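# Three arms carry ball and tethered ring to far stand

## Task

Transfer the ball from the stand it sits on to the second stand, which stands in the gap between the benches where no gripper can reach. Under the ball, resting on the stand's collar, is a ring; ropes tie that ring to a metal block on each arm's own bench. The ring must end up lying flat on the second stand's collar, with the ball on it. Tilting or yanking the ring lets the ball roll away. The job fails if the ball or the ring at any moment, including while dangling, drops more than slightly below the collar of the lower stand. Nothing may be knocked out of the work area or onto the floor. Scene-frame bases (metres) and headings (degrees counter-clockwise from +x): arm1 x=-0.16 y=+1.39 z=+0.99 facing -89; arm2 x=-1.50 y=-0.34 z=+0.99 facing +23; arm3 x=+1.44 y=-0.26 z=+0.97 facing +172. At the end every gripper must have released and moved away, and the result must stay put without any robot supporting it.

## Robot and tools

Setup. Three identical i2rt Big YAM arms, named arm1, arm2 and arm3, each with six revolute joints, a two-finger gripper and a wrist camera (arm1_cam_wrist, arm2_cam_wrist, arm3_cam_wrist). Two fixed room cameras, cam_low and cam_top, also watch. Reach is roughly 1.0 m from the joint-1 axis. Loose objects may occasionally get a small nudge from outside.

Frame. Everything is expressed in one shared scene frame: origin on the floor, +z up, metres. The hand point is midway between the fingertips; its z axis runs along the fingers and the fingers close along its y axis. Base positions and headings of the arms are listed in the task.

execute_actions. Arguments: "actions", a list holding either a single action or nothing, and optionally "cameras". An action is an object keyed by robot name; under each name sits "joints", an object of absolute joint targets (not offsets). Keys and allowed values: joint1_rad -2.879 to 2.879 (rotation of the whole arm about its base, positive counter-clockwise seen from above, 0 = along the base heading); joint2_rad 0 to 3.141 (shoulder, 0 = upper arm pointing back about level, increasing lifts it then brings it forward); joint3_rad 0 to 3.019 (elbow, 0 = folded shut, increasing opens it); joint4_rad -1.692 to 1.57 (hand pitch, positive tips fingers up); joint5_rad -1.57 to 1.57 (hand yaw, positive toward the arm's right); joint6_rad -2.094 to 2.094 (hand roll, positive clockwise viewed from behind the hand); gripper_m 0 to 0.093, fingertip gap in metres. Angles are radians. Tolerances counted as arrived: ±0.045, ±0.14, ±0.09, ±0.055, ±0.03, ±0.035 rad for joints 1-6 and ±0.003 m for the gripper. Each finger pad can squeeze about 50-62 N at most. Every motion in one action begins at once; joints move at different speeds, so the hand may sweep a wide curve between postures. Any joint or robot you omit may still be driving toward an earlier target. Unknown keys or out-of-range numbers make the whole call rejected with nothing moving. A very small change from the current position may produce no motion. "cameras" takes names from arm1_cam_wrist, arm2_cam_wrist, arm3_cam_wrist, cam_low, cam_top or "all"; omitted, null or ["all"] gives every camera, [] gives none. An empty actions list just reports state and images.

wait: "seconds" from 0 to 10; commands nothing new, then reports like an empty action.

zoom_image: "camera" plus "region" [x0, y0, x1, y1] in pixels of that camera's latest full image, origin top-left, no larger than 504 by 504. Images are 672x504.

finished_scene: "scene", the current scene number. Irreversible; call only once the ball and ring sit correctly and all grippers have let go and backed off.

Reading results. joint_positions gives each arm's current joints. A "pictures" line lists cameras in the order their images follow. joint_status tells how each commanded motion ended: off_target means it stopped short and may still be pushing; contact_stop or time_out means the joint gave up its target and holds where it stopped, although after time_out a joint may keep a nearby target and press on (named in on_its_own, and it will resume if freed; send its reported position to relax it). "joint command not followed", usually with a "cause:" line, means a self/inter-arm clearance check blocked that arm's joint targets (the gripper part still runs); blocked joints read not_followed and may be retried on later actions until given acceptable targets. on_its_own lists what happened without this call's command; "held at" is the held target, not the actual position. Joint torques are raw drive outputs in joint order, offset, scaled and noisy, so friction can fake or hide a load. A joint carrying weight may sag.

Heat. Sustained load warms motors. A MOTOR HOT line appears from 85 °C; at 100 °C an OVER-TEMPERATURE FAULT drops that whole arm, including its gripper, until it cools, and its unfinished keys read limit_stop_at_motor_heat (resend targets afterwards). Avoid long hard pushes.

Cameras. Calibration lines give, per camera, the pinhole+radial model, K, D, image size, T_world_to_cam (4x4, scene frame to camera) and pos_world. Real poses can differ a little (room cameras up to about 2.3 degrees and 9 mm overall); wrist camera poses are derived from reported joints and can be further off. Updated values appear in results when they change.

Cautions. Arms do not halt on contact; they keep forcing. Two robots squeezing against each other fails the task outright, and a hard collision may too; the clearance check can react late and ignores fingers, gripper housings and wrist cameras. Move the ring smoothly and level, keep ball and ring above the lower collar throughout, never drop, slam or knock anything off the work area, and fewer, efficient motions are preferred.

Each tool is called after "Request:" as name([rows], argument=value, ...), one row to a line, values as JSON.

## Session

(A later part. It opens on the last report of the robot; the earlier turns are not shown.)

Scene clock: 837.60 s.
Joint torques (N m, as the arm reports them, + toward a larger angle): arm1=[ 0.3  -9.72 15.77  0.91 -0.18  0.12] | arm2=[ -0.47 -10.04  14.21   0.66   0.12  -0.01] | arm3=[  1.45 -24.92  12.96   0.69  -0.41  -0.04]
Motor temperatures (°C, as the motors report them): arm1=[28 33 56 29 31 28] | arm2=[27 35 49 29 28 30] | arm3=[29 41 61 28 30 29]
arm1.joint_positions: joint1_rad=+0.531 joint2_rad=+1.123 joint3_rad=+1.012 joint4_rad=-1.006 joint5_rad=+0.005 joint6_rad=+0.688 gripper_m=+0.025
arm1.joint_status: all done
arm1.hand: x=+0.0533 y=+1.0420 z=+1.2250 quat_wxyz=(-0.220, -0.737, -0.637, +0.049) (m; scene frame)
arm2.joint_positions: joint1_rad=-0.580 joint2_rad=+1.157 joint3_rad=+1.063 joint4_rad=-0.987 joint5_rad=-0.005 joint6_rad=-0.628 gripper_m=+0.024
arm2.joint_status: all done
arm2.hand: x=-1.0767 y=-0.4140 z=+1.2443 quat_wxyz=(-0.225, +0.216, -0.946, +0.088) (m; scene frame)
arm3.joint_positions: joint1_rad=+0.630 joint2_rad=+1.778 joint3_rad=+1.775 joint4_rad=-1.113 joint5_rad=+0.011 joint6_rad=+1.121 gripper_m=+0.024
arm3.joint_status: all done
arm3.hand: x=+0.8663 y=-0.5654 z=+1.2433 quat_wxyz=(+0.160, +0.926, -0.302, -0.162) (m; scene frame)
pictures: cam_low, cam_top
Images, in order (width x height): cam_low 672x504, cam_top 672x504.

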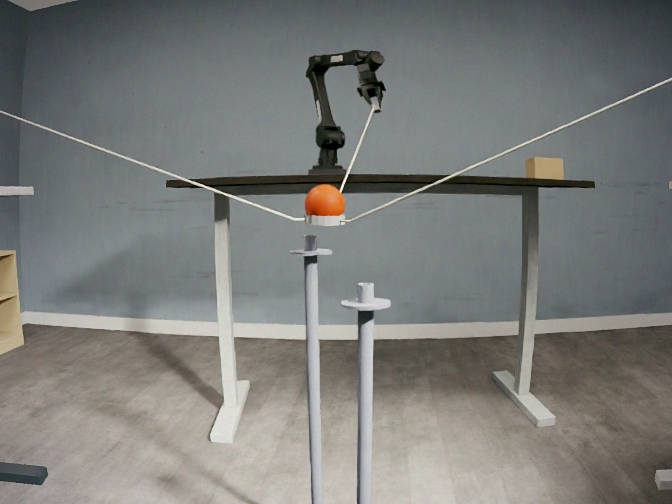

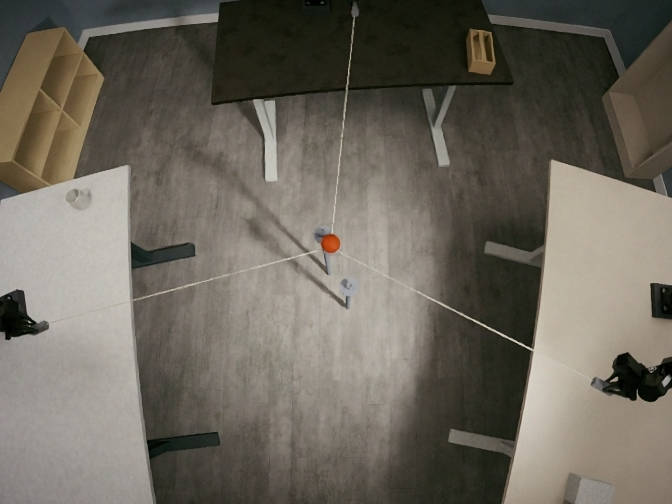

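Request:
execute_actions([
  {"arm1":{"joints":{"joint2_rad":1.25,"joint3_rad":1.159}},"arm2":{"joints":{"joint1_rad":-0.653,"joint2_rad":1.244,"joint3_rad":1.17,"joint6_rad":-0.71}},"arm3":{"joints":{"joint1_rad":0.697,"joint3_rad":1.762,"joint6_rad":1.18}}},
], cameras=["cam_low","cam_top"])

Request:
zoom_image(camera="cam_low", region=[285, 175, 385, 275])

Scene clock: 863.03 s.
Joint torques (N m, as the arm reports them, + toward a larger angle): arm1=[  0.5  -12.53  15.17   0.81  -0.18   0.12] | arm2=[ -0.4  -12.09  13.71   0.6    0.15   0.04] | arm3=[  1.92 -24.21   8.43   0.71  -0.44   0.04]
Motor temperatures (°C, as the motors report them): arm1=[28 33 56 29 31 28] | arm2=[27 35 49 29 28 30] | arm3=[29 41 61 28 30 29]
arm1.joint_positions: joint1_rad=+0.531 joint2_rad=+1.273 joint3_rad=+1.105 joint4_rad=-1.006 joint5_rad=+0.005 joint6_rad=+0.688 gripper_m=+0.025
arm1.joint_status: all done
arm1.hand: x=+0.0739 y=+1.0072 z=+1.2083 quat_wxyz=(-0.192, -0.742, -0.641, +0.044) (m; scene frame)
arm2.joint_positions: joint1_rad=-0.645 joint2_rad=+1.261 joint3_rad=+1.118 joint4_rad=-0.987 joint5_rad=-0.006 joint6_rad=-0.700 gripper_m=+0.024
arm2.joint_status: all done
arm2.hand: x=-1.0568 y=-0.4471 z=+1.2276 quat_wxyz=(-0.197, +0.221, -0.951, +0.092) (m; scene frame)
arm3.joint_positions: joint1_rad=+0.670 joint2_rad=+1.775 joint3_rad=+1.755 joint4_rad=-1.113 joint5_rad=+0.011 joint6_rad=+1.173 gripper_m=+0.024
arm3.joint_status: all done
arm3.hand: x=+0.8835 y=-0.5863 z=+1.2355 quat_wxyz=(+0.161, +0.926, -0.308, -0.149) (m; scene frame)
pictures: cam_low, cam_top
Images, in order (width x height): cam_low 672x504, cam_top 672x504.

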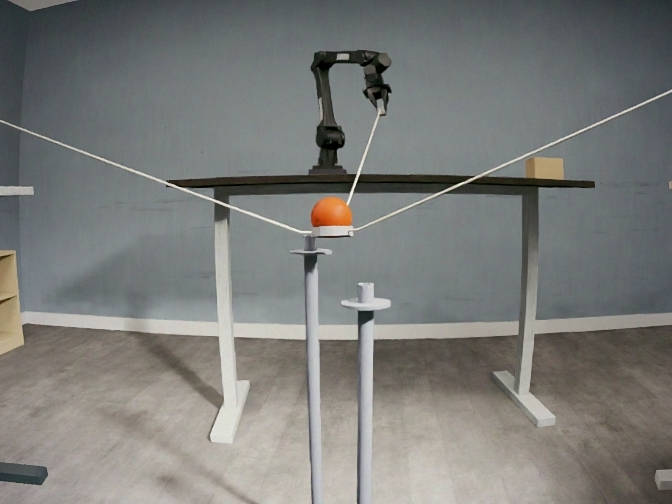

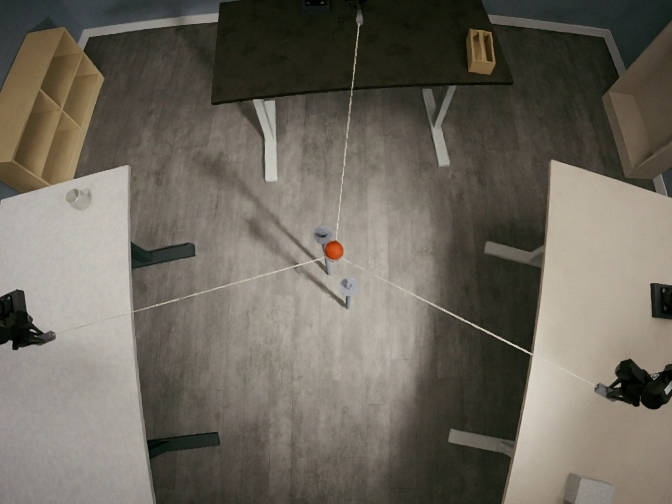

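Region (285, 175, 385, 275) of cam_low's 672x504 image, scaled by 5.040, with more detail than that image has.

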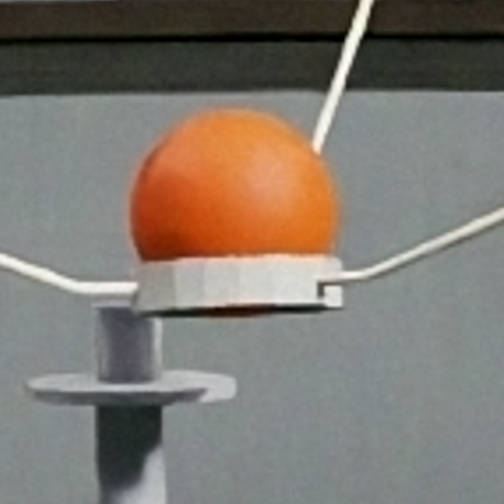

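Request:
execute_actions([
  {"arm1":{"joints":{"joint2_rad":1.378,"joint3_rad":1.247}},"arm2":{"joints":{"joint1_rad":-0.715,"joint2_rad":1.337,"joint3_rad":1.224,"joint6_rad":-0.776}},"arm3":{"joints":{"joint1_rad":0.756,"joint2_rad":1.78,"joint6_rad":1.249}}},
], cameras=["cam_low","cam_top"])

Request:
zoom_image(camera="cam_low", region=[290, 185, 400, 295])

Scene clock: 894.77 s.
Joint torques (N m, as the arm reports them, + toward a larger angle): arm1=[  0.18 -14.01  14.9    0.72  -0.18   0.12] | arm2=[ -0.58 -13.14  13.6    0.51   0.18   0.01] | arm3=[  1.44 -20.47   8.66   0.8   -0.45   0.  ]
Motor temperatures (°C, as the motors report them): arm1=[28 33 56 29 31 28] | arm2=[27 35 49 29 28 30] | arm3=[29 41 55 28 30 29]
arm1.joint_positions: joint1_rad=+0.531 joint2_rad=+1.399 joint3_rad=+1.194 joint4_rad=-1.006 joint5_rad=+0.005 joint6_rad=+0.688 gripper_m=+0.025
arm1.joint_status: all done
arm1.hand: x=+0.0930 y=+0.9749 z=+1.1944 quat_wxyz=(-0.175, -0.744, -0.643, +0.041) (m; scene frame)
arm2.joint_positions: joint1_rad=-0.706 joint2_rad=+1.351 joint3_rad=+1.174 joint4_rad=-0.987 joint5_rad=-0.006 joint6_rad=-0.765 gripper_m=+0.024
arm2.joint_status: all done
arm2.hand: x=-1.0406 y=-0.4809 z=+1.2139 quat_wxyz=(-0.177, +0.224, -0.954, +0.096) (m; scene frame)
arm3.joint_positions: joint1_rad=+0.736 joint2_rad=+1.787 joint3_rad=+1.755 joint4_rad=-1.113 joint5_rad=+0.012 joint6_rad=+1.242 gripper_m=+0.024
arm3.joint_status: all done
arm3.hand: x=+0.9048 y=-0.6229 z=+1.2280 quat_wxyz=(+0.166, +0.926, -0.310, -0.135) (m; scene frame)
pictures: cam_low, cam_top
Images, in order (width x height): cam_low 672x504, cam_top 672x504.

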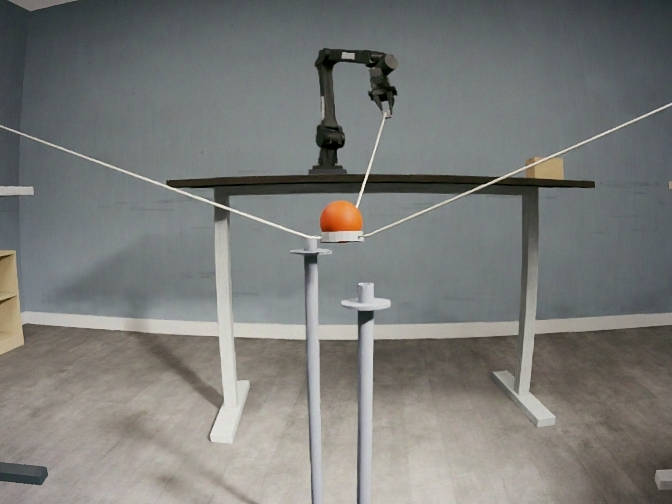

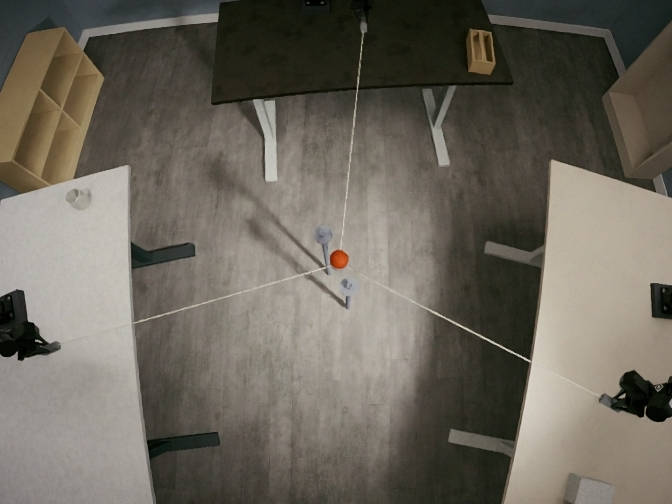

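Region (290, 185, 400, 295) of cam_low's 672x504 image, scaled by 4.582, with more detail than that image has.

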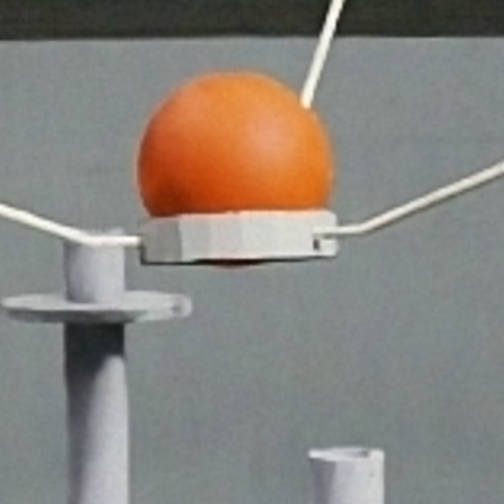

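Request:
execute_actions([
  {"arm1":{"joints":{"joint2_rad":1.502,"joint3_rad":1.342}},"arm2":{"joints":{"joint1_rad":-0.769,"joint2_rad":1.433,"joint3_rad":1.287,"joint6_rad":-0.833}},"arm3":{"joints":{"joint1_rad":0.814,"joint2_rad":1.816,"joint6_rad":1.307}}},
], cameras=["cam_low","cam_top"])

Request:
zoom_image(camera="cam_low", region=[295, 200, 415, 320])

Scene clock: 918.57 s.
Joint torques (N m, as the arm reports them, + toward a larger angle): arm1=[  0.57 -16.3   14.67   0.66  -0.19   0.13] | arm2=[ -0.55 -14.85  13.35   0.52   0.18   0.03] | arm3=[  1.88 -22.61   8.39   0.65  -0.45   0.  ]
Motor temperatures (°C, as the motors report them): arm1=[28 34 56 29 31 28] | arm2=[27 36 49 29 28 30] | arm3=[29 41 54 28 30 29]
arm1.joint_positions: joint1_rad=+0.530 joint2_rad=+1.524 joint3_rad=+1.290 joint4_rad=-1.006 joint5_rad=+0.006 joint6_rad=+0.688 gripper_m=+0.025
arm1.joint_status: all done
arm1.hand: x=+0.1122 y=+0.9411 z=+1.1779 quat_wxyz=(-0.160, -0.747, -0.645, +0.039) (m; scene frame)
arm2.joint_positions: joint1_rad=-0.757 joint2_rad=+1.446 joint3_rad=+1.239 joint4_rad=-0.987 joint5_rad=-0.007 joint6_rad=-0.822 gripper_m=+0.024
arm2.joint_status: all done
arm2.hand: x=-1.0227 y=-0.5134 z=+1.1988 quat_wxyz=(-0.158, +0.228, -0.956, +0.096) (m; scene frame)
arm3.joint_positions: joint1_rad=+0.789 joint2_rad=+1.833 joint3_rad=+1.755 joint4_rad=-1.113 joint5_rad=+0.012 joint6_rad=+1.299 gripper_m=+0.024
arm3.joint_status: all done
arm3.hand: x=+0.9211 y=-0.6542 z=+1.1987 quat_wxyz=(+0.154, +0.930, -0.313, -0.113) (m; scene frame)
pictures: cam_low, cam_top
Images, in order (width x height): cam_low 672x504, cam_top 672x504.

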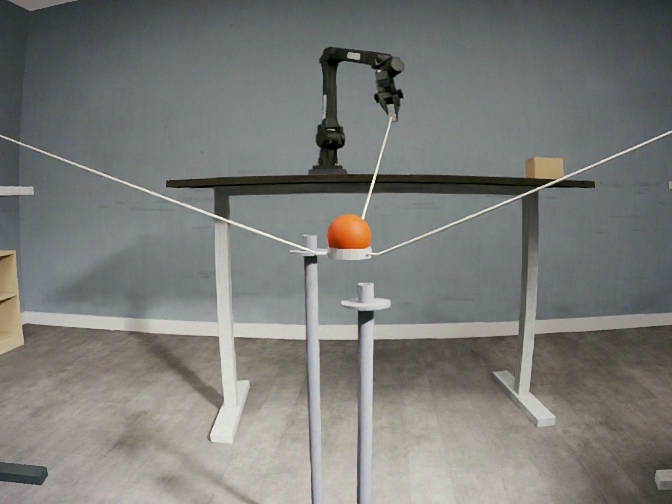

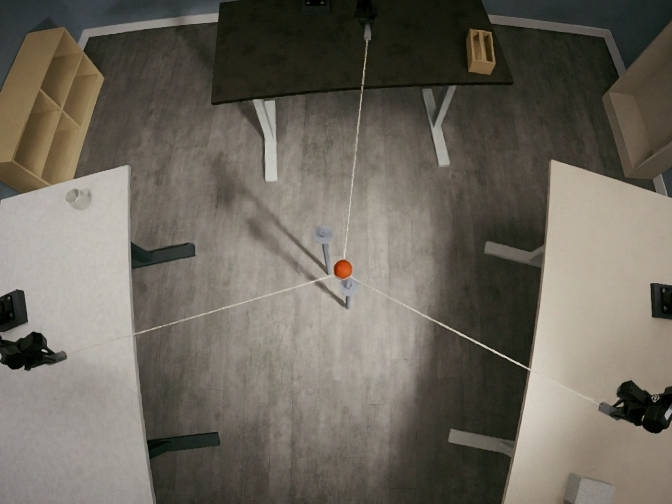

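Region (295, 200, 415, 320) of cam_low's 672x504 image, scaled by 4.200, with more detail than that image has.

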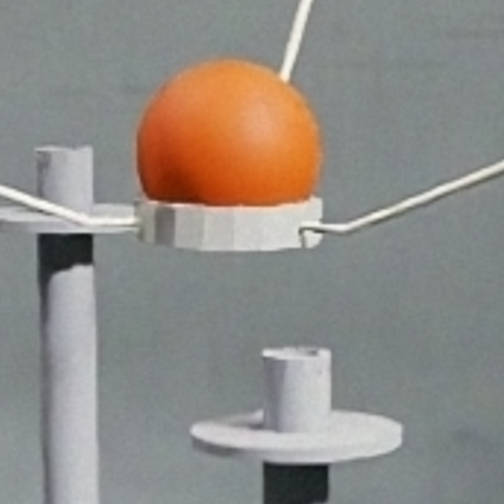

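Request:
execute_actions(actions=[], cameras=["cam_low","cam_top"])

Request:
zoom_image(camera="cam_low", region=[295, 200, 415, 320])

Request:
zoom_image(camera="cam_top", region=[310, 245, 380, 315])

Scene clock: 924.27 s.
Joint torques (N m, as the arm reports them, + toward a larger angle): arm1=[  0.35 -15.87  14.7    0.7   -0.18   0.12] | arm2=[ -0.65 -14.56  13.24   0.57   0.18   0.02] | arm3=[  1.83 -22.13   8.41   0.64  -0.49   0.04]
Motor temperatures (°C, as the motors report them): arm1=[28 34 56 29 31 28] | arm2=[27 36 49 29 28 30] | arm3=[29 41 54 28 30 29]
arm1.joint_positions: joint1_rad=+0.530 joint2_rad=+1.524 joint3_rad=+1.290 joint4_rad=-1.006 joint5_rad=+0.006 joint6_rad=+0.688 gripper_m=+0.025
arm1.joint_status: all done
arm1.hand: x=+0.1122 y=+0.9411 z=+1.1779 quat_wxyz=(-0.160, -0.747, -0.645, +0.039) (m; scene frame)
arm2.joint_positions: joint1_rad=-0.757 joint2_rad=+1.446 joint3_rad=+1.239 joint4_rad=-0.987 joint5_rad=-0.007 joint6_rad=-0.822 gripper_m=+0.024
arm2.joint_status: all done
arm2.hand: x=-1.0227 y=-0.5134 z=+1.1988 quat_wxyz=(-0.158, +0.228, -0.956, +0.096) (m; scene frame)
arm3.joint_positions: joint1_rad=+0.789 joint2_rad=+1.833 joint3_rad=+1.755 joint4_rad=-1.113 joint5_rad=+0.012 joint6_rad=+1.300 gripper_m=+0.024
arm3.joint_status: all done
arm3.hand: x=+0.9211 y=-0.6542 z=+1.1987 quat_wxyz=(+0.154, +0.930, -0.313, -0.113) (m; scene frame)
pictures: cam_low, cam_top
Images, in order (width x height): cam_low 672x504, cam_top 672x504.

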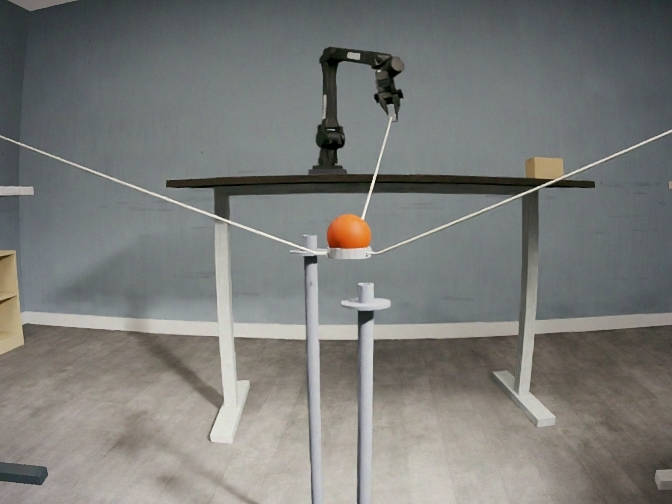

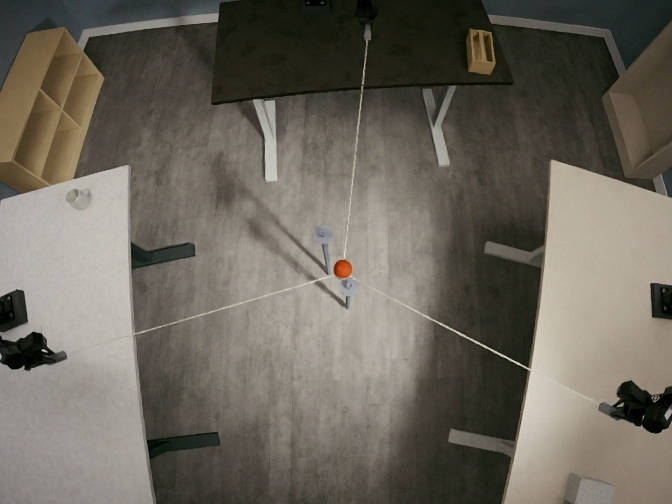

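Region (295, 200, 415, 320) of cam_low's 672x504 image, scaled by 4.200, with more detail than that image has.

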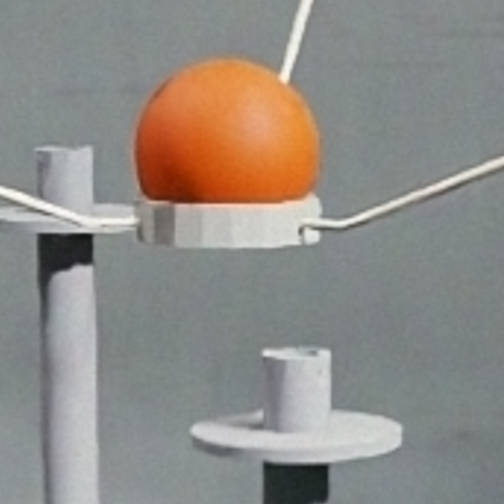

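Region (310, 245, 380, 315) of cam_top's 672x504 image, scaled by 7.200, with more detail than that image has.

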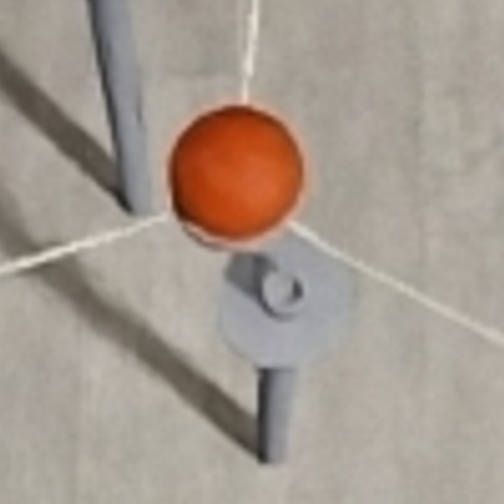

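Request:
execute_actions([
  {"arm1":{"joints":{"joint2_rad":1.59,"joint3_rad":1.425}},"arm2":{"joints":{"joint1_rad":-0.808,"joint2_rad":1.506,"joint3_rad":1.347,"joint6_rad":-0.873}},"arm3":{"joints":{"joint1_rad":0.855,"joint6_rad":1.348}}},
], cameras=["cam_low","cam_top"])

Request:
zoom_image(camera="cam_low", region=[305, 210, 415, 320])

Scene clock: 970.20 s.
Joint torques (N m, as the arm reports them, + toward a larger angle): arm1=[  0.43 -16.34  14.99   0.71  -0.19   0.13] | arm2=[ -0.71 -15.22  13.6    0.48   0.18   0.02] | arm3=[  1.99 -22.47   8.37   0.56  -0.45   0.06]
Motor temperatures (°C, as the motors report them): arm1=[28 34 56 29 31 28] | arm2=[27 36 49 29 28 30] | arm3=[29 41 53 28 30 29]
arm1.joint_positions: joint1_rad=+0.530 joint2_rad=+1.605 joint3_rad=+1.369 joint4_rad=-1.006 joint5_rad=+0.006 joint6_rad=+0.688 gripper_m=+0.025
arm1.joint_status: all done
arm1.hand: x=+0.1276 y=+0.9153 z=+1.1715 quat_wxyz=(-0.159, -0.747, -0.645, +0.038) (m; scene frame)
arm2.joint_positions: joint1_rad=-0.792 joint2_rad=+1.513 joint3_rad=+1.295 joint4_rad=-0.987 joint5_rad=-0.007 joint6_rad=-0.862 gripper_m=+0.024
arm2.joint_status: all done
arm2.hand: x=-1.0082 y=-0.5382 z=+1.1917 quat_wxyz=(-0.151, +0.230, -0.956, +0.099) (m; scene frame)
arm3.joint_positions: joint1_rad=+0.826 joint2_rad=+1.833 joint3_rad=+1.755 joint4_rad=-1.113 joint5_rad=+0.012 joint6_rad=+1.340 gripper_m=+0.024
arm3.joint_status: all done
arm3.hand: x=+0.9359 y=-0.6731 z=+1.1986 quat_wxyz=(+0.158, +0.930, -0.315, -0.107) (m; scene frame)
pictures: cam_low, cam_top
Images, in order (width x height): cam_low 672x504, cam_top 672x504.

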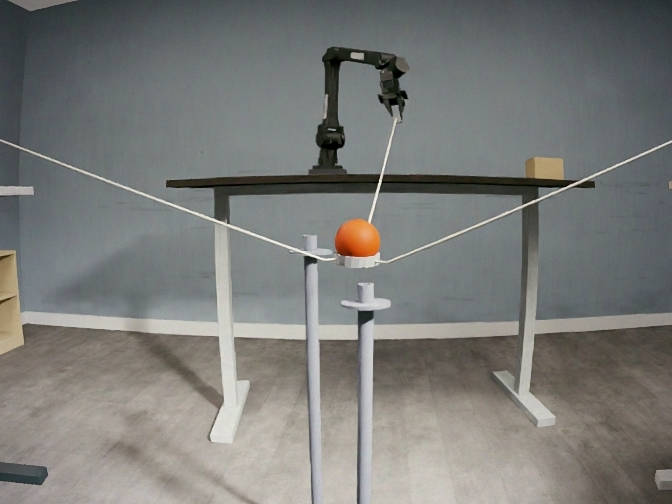

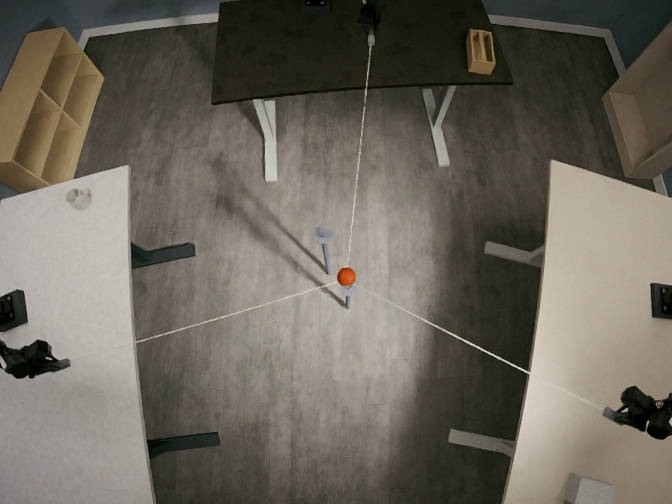

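Region (305, 210, 415, 320) of cam_low's 672x504 image, scaled by 4.582, with more detail than that image has.

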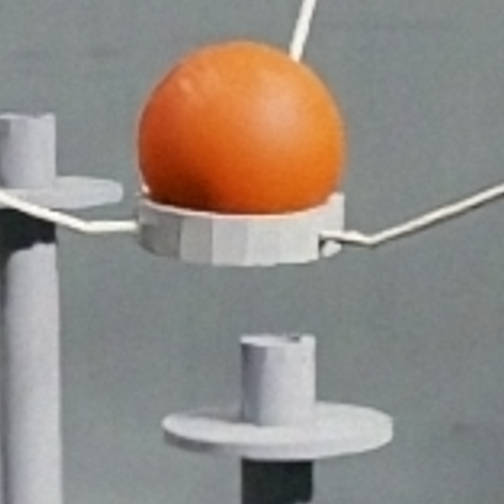

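Request:
execute_actions(actions=[], cameras=["cam_low","cam_top"])

Request:
zoom_image(camera="cam_low", region=[305, 210, 415, 320])

Request:
zoom_image(camera="cam_top", region=[320, 255, 380, 315])

Scene clock: 978.97 s.
Joint torques (N m, as the arm reports them, + toward a larger angle): arm1=[  0.32 -16.58  15.     0.65  -0.18   0.13] | arm2=[ -1.28 -15.51  13.48   0.45   0.17   0.02] | arm3=[  2.39 -21.79   8.53   0.56  -0.47   0.05]
Motor temperatures (°C, as the motors report them): arm1=[28 35 57 29 31 28] | arm2=[27 36 50 29 28 30] | arm3=[29 41 53 28 30 29]
arm1.joint_positions: joint1_rad=+0.530 joint2_rad=+1.605 joint3_rad=+1.369 joint4_rad=-1.006 joint5_rad=+0.006 joint6_rad=+0.688 gripper_m=+0.025
arm1.joint_status: all done
arm1.hand: x=+0.1276 y=+0.9153 z=+1.1715 quat_wxyz=(-0.159, -0.747, -0.645, +0.038) (m; scene frame)
arm2.joint_positions: joint1_rad=-0.792 joint2_rad=+1.513 joint3_rad=+1.295 joint4_rad=-0.987 joint5_rad=-0.007 joint6_rad=-0.862 gripper_m=+0.024
arm2.joint_status: all done
arm2.hand: x=-1.0082 y=-0.5382 z=+1.1917 quat_wxyz=(-0.151, +0.230, -0.956, +0.099) (m; scene frame)
arm3.joint_positions: joint1_rad=+0.826 joint2_rad=+1.833 joint3_rad=+1.755 joint4_rad=-1.113 joint5_rad=+0.012 joint6_rad=+1.340 gripper_m=+0.024
arm3.joint_status: all done
arm3.hand: x=+0.9359 y=-0.6731 z=+1.1986 quat_wxyz=(+0.158, +0.930, -0.315, -0.107) (m; scene frame)
pictures: cam_low, cam_top
Images, in order (width x height): cam_low 672x504, cam_top 672x504.

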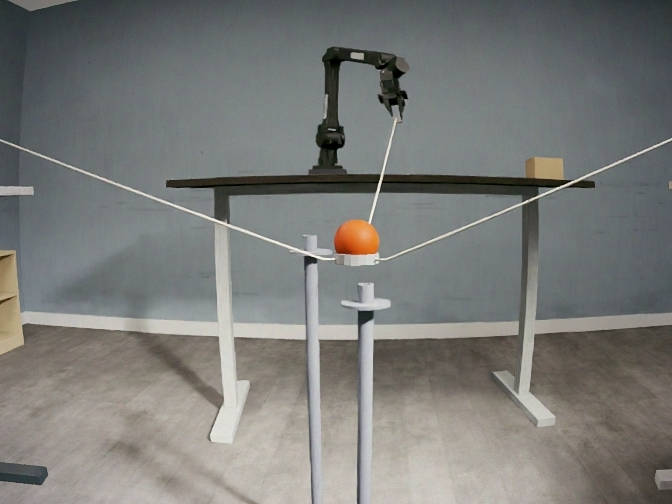

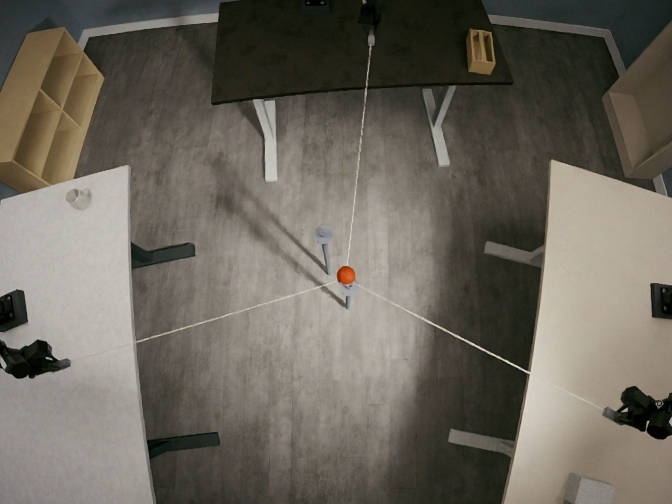

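Region (305, 210, 415, 320) of cam_low's 672x504 image, scaled by 4.582, with more detail than that image has.

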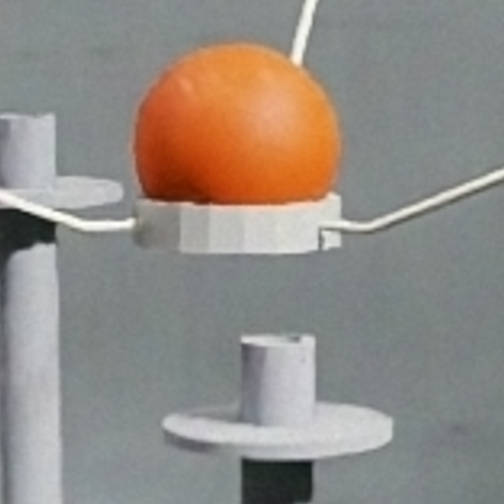

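Region (320, 255, 380, 315) of cam_top's 672x504 image, scaled by 8.400, with more detail than that image has.

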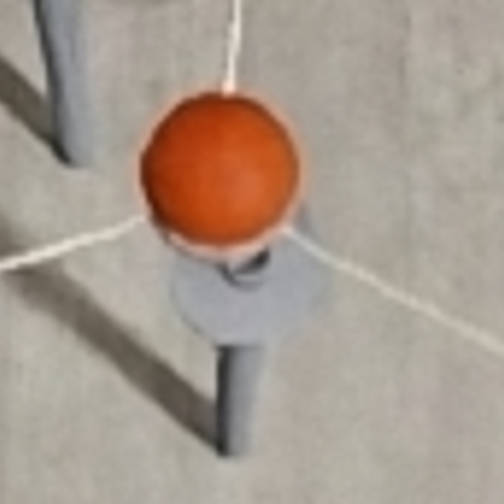

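Request:
execute_actions([
  {"arm1":{"joints":{"joint2_rad":1.677,"joint3_rad":1.513}},"arm2":{"joints":{"joint1_rad":-0.844,"joint2_rad":1.576,"joint3_rad":1.412,"joint6_rad":-0.911}},"arm3":{"joints":{"joint1_rad":0.902,"joint2_rad":1.843,"joint6_rad":1.398}}},
], cameras=["cam_low","cam_top"])

Request:
zoom_image(camera="cam_low", region=[315, 215, 415, 315])

Scene clock: 1003.80 s.
Joint torques (N m, as the arm reports them, + toward a larger angle): arm1=[  0.46 -18.    15.12   0.63  -0.19   0.14] | arm2=[ -1.1  -16.49  13.72   0.38   0.19   0.03] | arm3=[  2.65 -21.14   8.4    0.57  -0.52  -0.01]
Motor temperatures (°C, as the motors report them): arm1=[28 35 57 29 31 28] | arm2=[27 36 50 29 28 30] | arm3=[29 41 53 28 30 29]
arm1.joint_positions: joint1_rad=+0.529 joint2_rad=+1.693 joint3_rad=+1.456 joint4_rad=-1.006 joint5_rad=+0.006 joint6_rad=+0.688 gripper_m=+0.025
arm1.joint_status: all done
arm1.hand: x=+0.1435 y=+0.8871 z=+1.1624 quat_wxyz=(-0.159, -0.747, -0.644, +0.038) (m; scene frame)
arm2.joint_positions: joint1_rad=-0.826 joint2_rad=+1.583 joint3_rad=+1.360 joint4_rad=-0.987 joint5_rad=-0.007 joint6_rad=-0.900 gripper_m=+0.024
arm2.joint_status: all done
arm2.hand: x=-0.9927 y=-0.5652 z=+1.1849 quat_wxyz=(-0.145, +0.232, -0.956, +0.103) (m; scene frame)
arm3.joint_positions: joint1_rad=+0.876 joint2_rad=+1.851 joint3_rad=+1.755 joint4_rad=-1.113 joint5_rad=+0.013 joint6_rad=+1.390 gripper_m=+0.024
arm3.joint_status: all done
arm3.hand: x=+0.9562 y=-0.6992 z=+1.1869 quat_wxyz=(+0.155, +0.931, -0.316, -0.095) (m; scene frame)
pictures: cam_low, cam_top
Images, in order (width x height): cam_low 672x504, cam_top 672x504.

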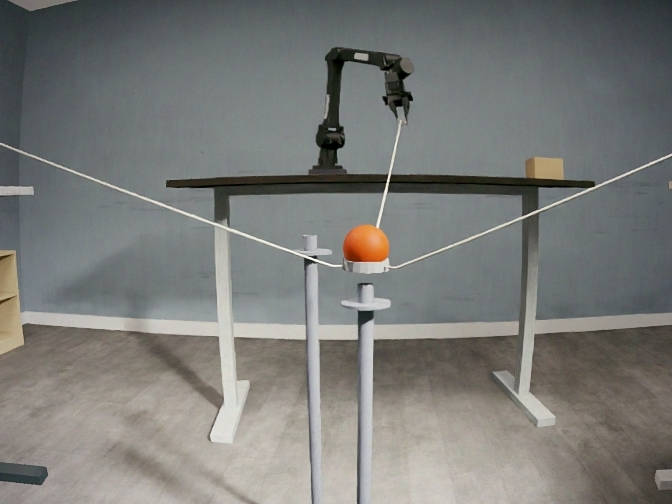

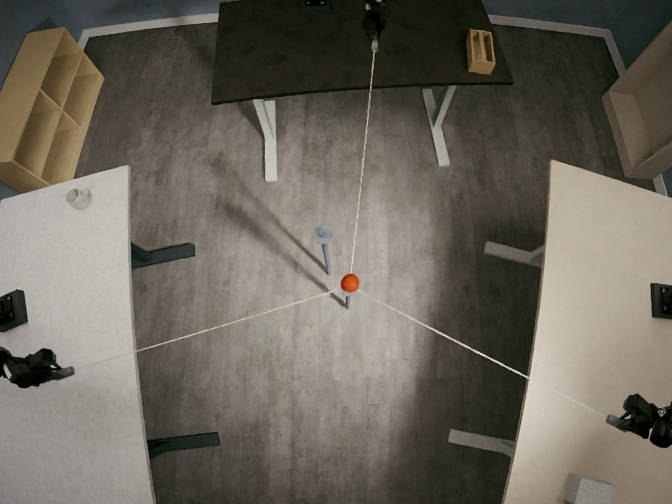

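Region (315, 215, 415, 315) of cam_low's 672x504 image, scaled by 5.040, with more detail than that image has.

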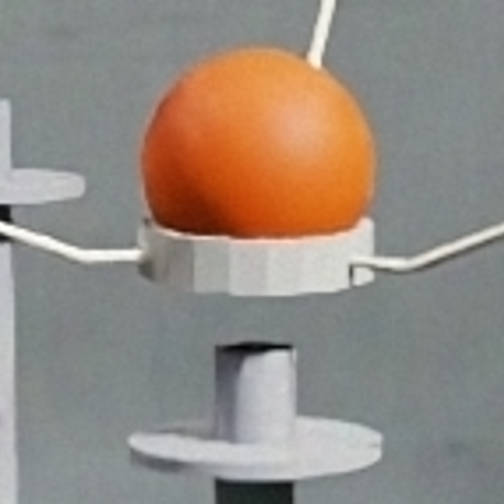

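Request:
execute_actions(actions=[], cameras=["cam_low","cam_top"])

Request:
zoom_image(camera="cam_low", region=[315, 215, 415, 315])

Request:
zoom_image(camera="cam_top", region=[325, 260, 375, 310])

Scene clock: 1017.73 s.
Joint torques (N m, as the arm reports them, + toward a larger angle): arm1=[  0.48 -18.17  15.12   0.67  -0.19   0.12] | arm2=[ -1.17 -16.46  13.53   0.56   0.19   0.03] | arm3=[  1.83 -21.84   8.47   0.61  -0.48   0.03]
Motor temperatures (°C, as the motors report them): arm1=[28 35 57 29 31 28] | arm2=[27 37 50 29 28 30] | arm3=[29 41 53 28 30 29]
arm1.joint_positions: joint1_rad=+0.529 joint2_rad=+1.693 joint3_rad=+1.456 joint4_rad=-1.006 joint5_rad=+0.006 joint6_rad=+0.688 gripper_m=+0.025
arm1.joint_status: all done
arm1.hand: x=+0.1435 y=+0.8871 z=+1.1624 quat_wxyz=(-0.159, -0.747, -0.644, +0.038) (m; scene frame)
arm2.joint_positions: joint1_rad=-0.826 joint2_rad=+1.583 joint3_rad=+1.360 joint4_rad=-0.987 joint5_rad=-0.007 joint6_rad=-0.900 gripper_m=+0.024
arm2.joint_status: all done
arm2.hand: x=-0.9927 y=-0.5652 z=+1.1849 quat_wxyz=(-0.145, +0.232, -0.956, +0.103) (m; scene frame)
arm3.joint_positions: joint1_rad=+0.876 joint2_rad=+1.851 joint3_rad=+1.755 joint4_rad=-1.113 joint5_rad=+0.013 joint6_rad=+1.390 gripper_m=+0.024
arm3.joint_status: all done
arm3.hand: x=+0.9562 y=-0.6992 z=+1.1869 quat_wxyz=(+0.155, +0.931, -0.316, -0.095) (m; scene frame)
pictures: cam_low, cam_top
Images, in order (width x height): cam_low 672x504, cam_top 672x504.

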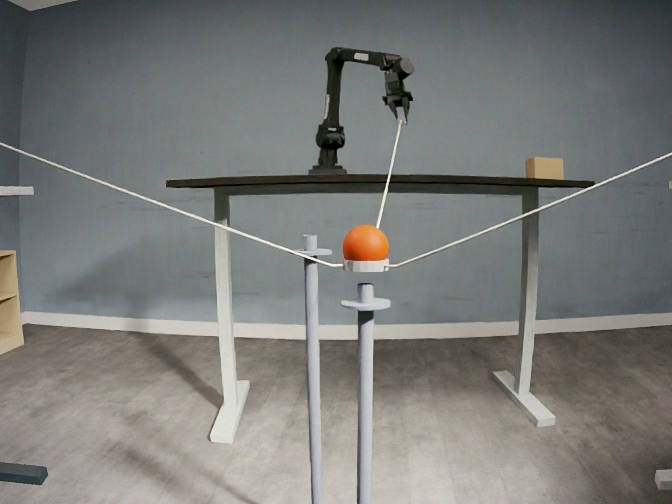

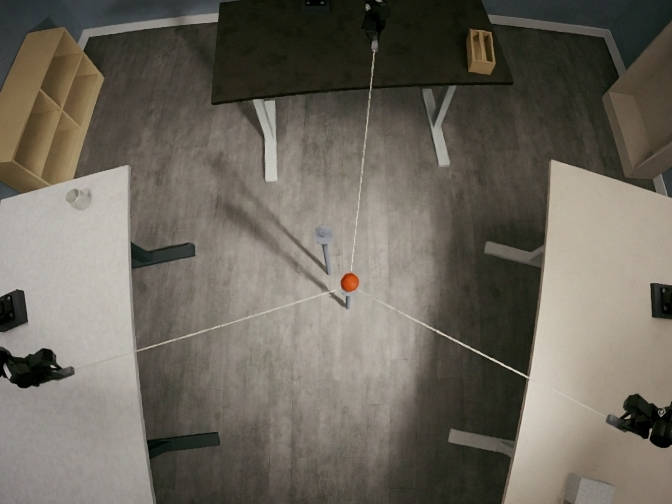

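Region (315, 215, 415, 315) of cam_low's 672x504 image, scaled by 5.040, with more detail than that image has.

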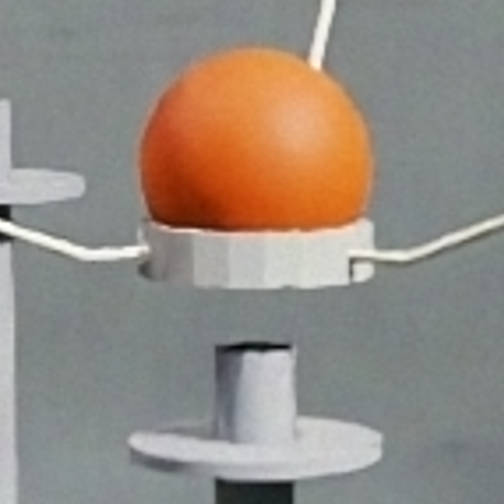

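Region (325, 260, 375, 310) of cam_top's 672x504 image, scaled by 10.080, with more detail than that image has.

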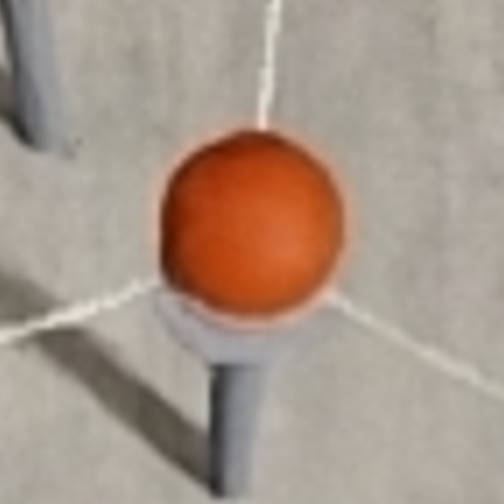

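Request:
execute_actions([
  {"arm1":{"joints":{"joint2_rad":1.705}},"arm2":{"joints":{"joint2_rad":1.602}},"arm3":{"joints":{"joint2_rad":1.866}}},
], cameras=["cam_low","cam_top"])

Request:
zoom_image(camera="cam_low", region=[315, 215, 415, 315])

Request:
zoom_image(camera="cam_top", region=[325, 260, 375, 310])

Scene clock: 1030.87 s.
Joint torques (N m, as the arm reports them, + toward a larger angle): arm1=[  0.45 -17.34  14.96   0.6   -0.18   0.13] | arm2=[ -1.35 -16.14  13.36   0.41   0.19   0.02] | arm3=[  1.84 -23.27   8.47   0.55  -0.49   0.06]
Motor temperatures (°C, as the motors report them): arm1=[28 35 58 29 31 28] | arm2=[27 37 50 29 28 30] | arm3=[29 40 52 28 30 29]
arm1.joint_positions: joint1_rad=+0.529 joint2_rad=+1.714 joint3_rad=+1.456 joint4_rad=-1.006 joint5_rad=+0.006 joint6_rad=+0.688 gripper_m=+0.025
arm1.joint_status: all done
arm1.hand: x=+0.1438 y=+0.8863 z=+1.1508 quat_wxyz=(-0.149, -0.748, -0.645, +0.037) (m; scene frame)
arm2.joint_positions: joint1_rad=-0.826 joint2_rad=+1.603 joint3_rad=+1.360 joint4_rad=-0.987 joint5_rad=-0.007 joint6_rad=-0.900 gripper_m=+0.024
arm2.joint_status: all done
arm2.hand: x=-0.9917 y=-0.5656 z=+1.1741 quat_wxyz=(-0.137, +0.232, -0.958, +0.097) (m; scene frame)
arm3.joint_positions: joint1_rad=+0.876 joint2_rad=+1.876 joint3_rad=+1.755 joint4_rad=-1.113 joint5_rad=+0.013 joint6_rad=+1.390 gripper_m=+0.024
arm3.joint_status: all done
arm3.hand: x=+0.9548 y=-0.7004 z=+1.1713 quat_wxyz=(+0.145, +0.933, -0.316, -0.089) (m; scene frame)
pictures: cam_low, cam_top
Images, in order (width x height): cam_low 672x504, cam_top 672x504.

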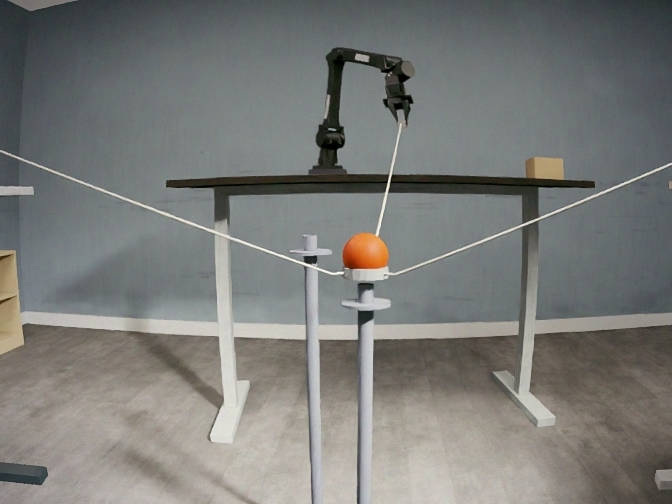

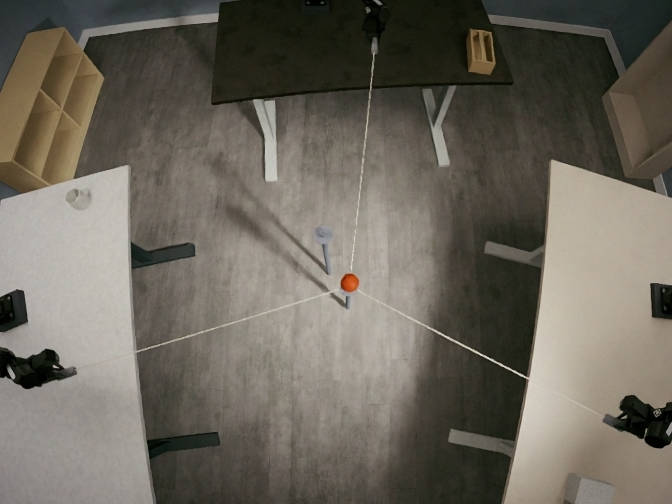

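Region (315, 215, 415, 315) of cam_low's 672x504 image, scaled by 5.040, with more detail than that image has.

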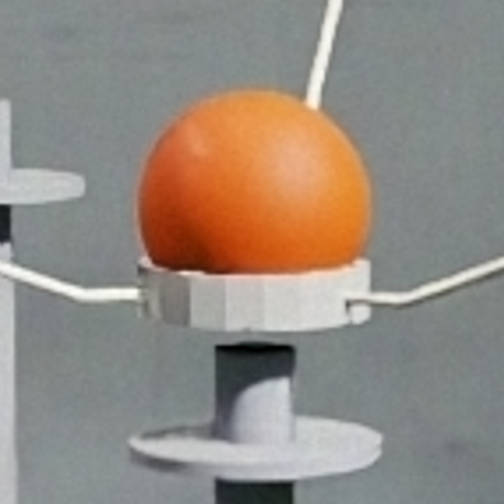

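Region (325, 260, 375, 310) of cam_top's 672x504 image, scaled by 10.080, with more detail than that image has.

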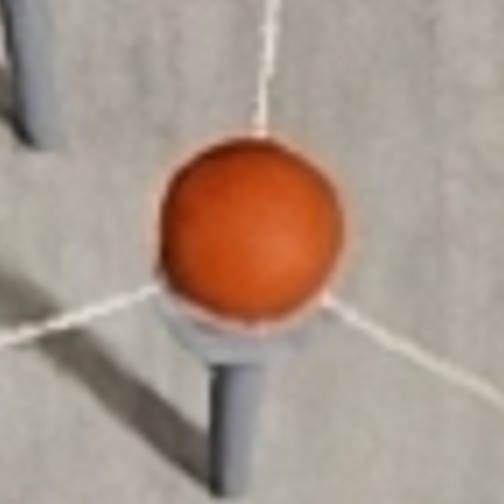

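Request:
execute_actions([
  {"arm1":{"joints":{"joint2_rad":1.728,"joint3_rad":1.495}},"arm2":{"joints":{"joint1_rad":-0.834,"joint2_rad":1.626,"joint3_rad":1.392}},"arm3":{"joints":{"joint1_rad":0.887,"joint2_rad":1.888}}},
], cameras=["cam_low","cam_top"])

Request:
zoom_image(camera="cam_low", region=[315, 215, 415, 315])

Request:
zoom_image(camera="cam_top", region=[325, 260, 375, 310])

Scene clock: 1047.07 s.
Joint torques (N m, as the arm reports them, + toward a larger angle): arm1=[  0.54 -17.47  13.25   0.58  -0.18   0.12] | arm2=[ -0.42 -16.76  11.86   0.47   0.13   0.02] | arm3=[  1.13 -21.26   8.37   0.32  -0.37   0.04]
Motor temperatures (°C, as the motors report them): arm1=[28 36 58 29 31 28] | arm2=[27 37 50 29 28 30] | arm3=[29 40 52 28 30 29]
arm1.joint_positions: joint1_rad=+0.529 joint2_rad=+1.735 joint3_rad=+1.456 joint4_rad=-1.006 joint5_rad=+0.006 joint6_rad=+0.688 gripper_m=+0.025
arm1.joint_status: all done
arm1.hand: x=+0.1439 y=+0.8857 z=+1.1390 quat_wxyz=(-0.138, -0.750, -0.646, +0.035) (m; scene frame)
arm2.joint_positions: joint1_rad=-0.826 joint2_rad=+1.626 joint3_rad=+1.360 joint4_rad=-0.987 joint5_rad=-0.006 joint6_rad=-0.900 gripper_m=+0.024
arm2.joint_status: all done
arm2.hand: x=-0.9908 y=-0.5661 z=+1.1621 quat_wxyz=(-0.128, +0.233, -0.960, +0.090) (m; scene frame)
arm3.joint_positions: joint1_rad=+0.876 joint2_rad=+1.894 joint3_rad=+1.755 joint4_rad=-1.113 joint5_rad=+0.008 joint6_rad=+1.390 gripper_m=+0.024
arm3.joint_status: all done
arm3.hand: x=+0.9546 y=-0.7017 z=+1.1598 quat_wxyz=(+0.138, +0.935, -0.316, -0.083) (m; scene frame)
pictures: cam_low, cam_top
Images, in order (width x height): cam_low 672x504, cam_top 672x504.

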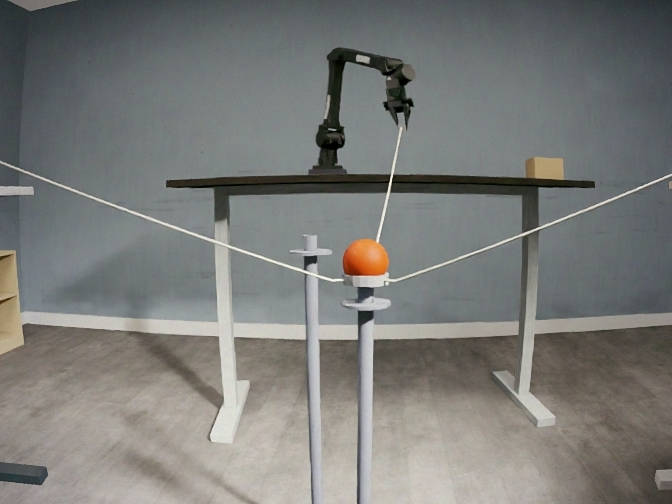

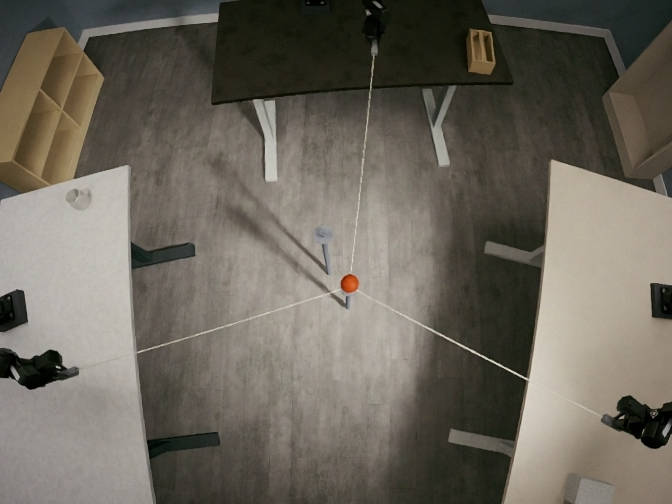

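Region (315, 215, 415, 315) of cam_low's 672x504 image, scaled by 5.040, with more detail than that image has.

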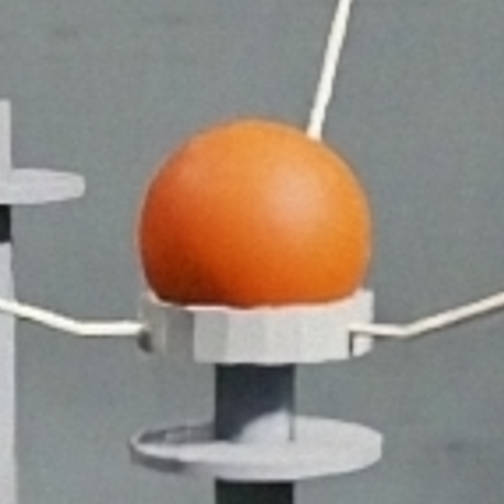

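Region (325, 260, 375, 310) of cam_top's 672x504 image, scaled by 10.080, with more detail than that image has.

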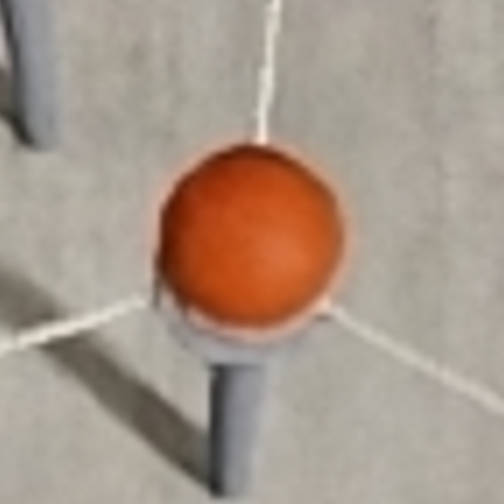

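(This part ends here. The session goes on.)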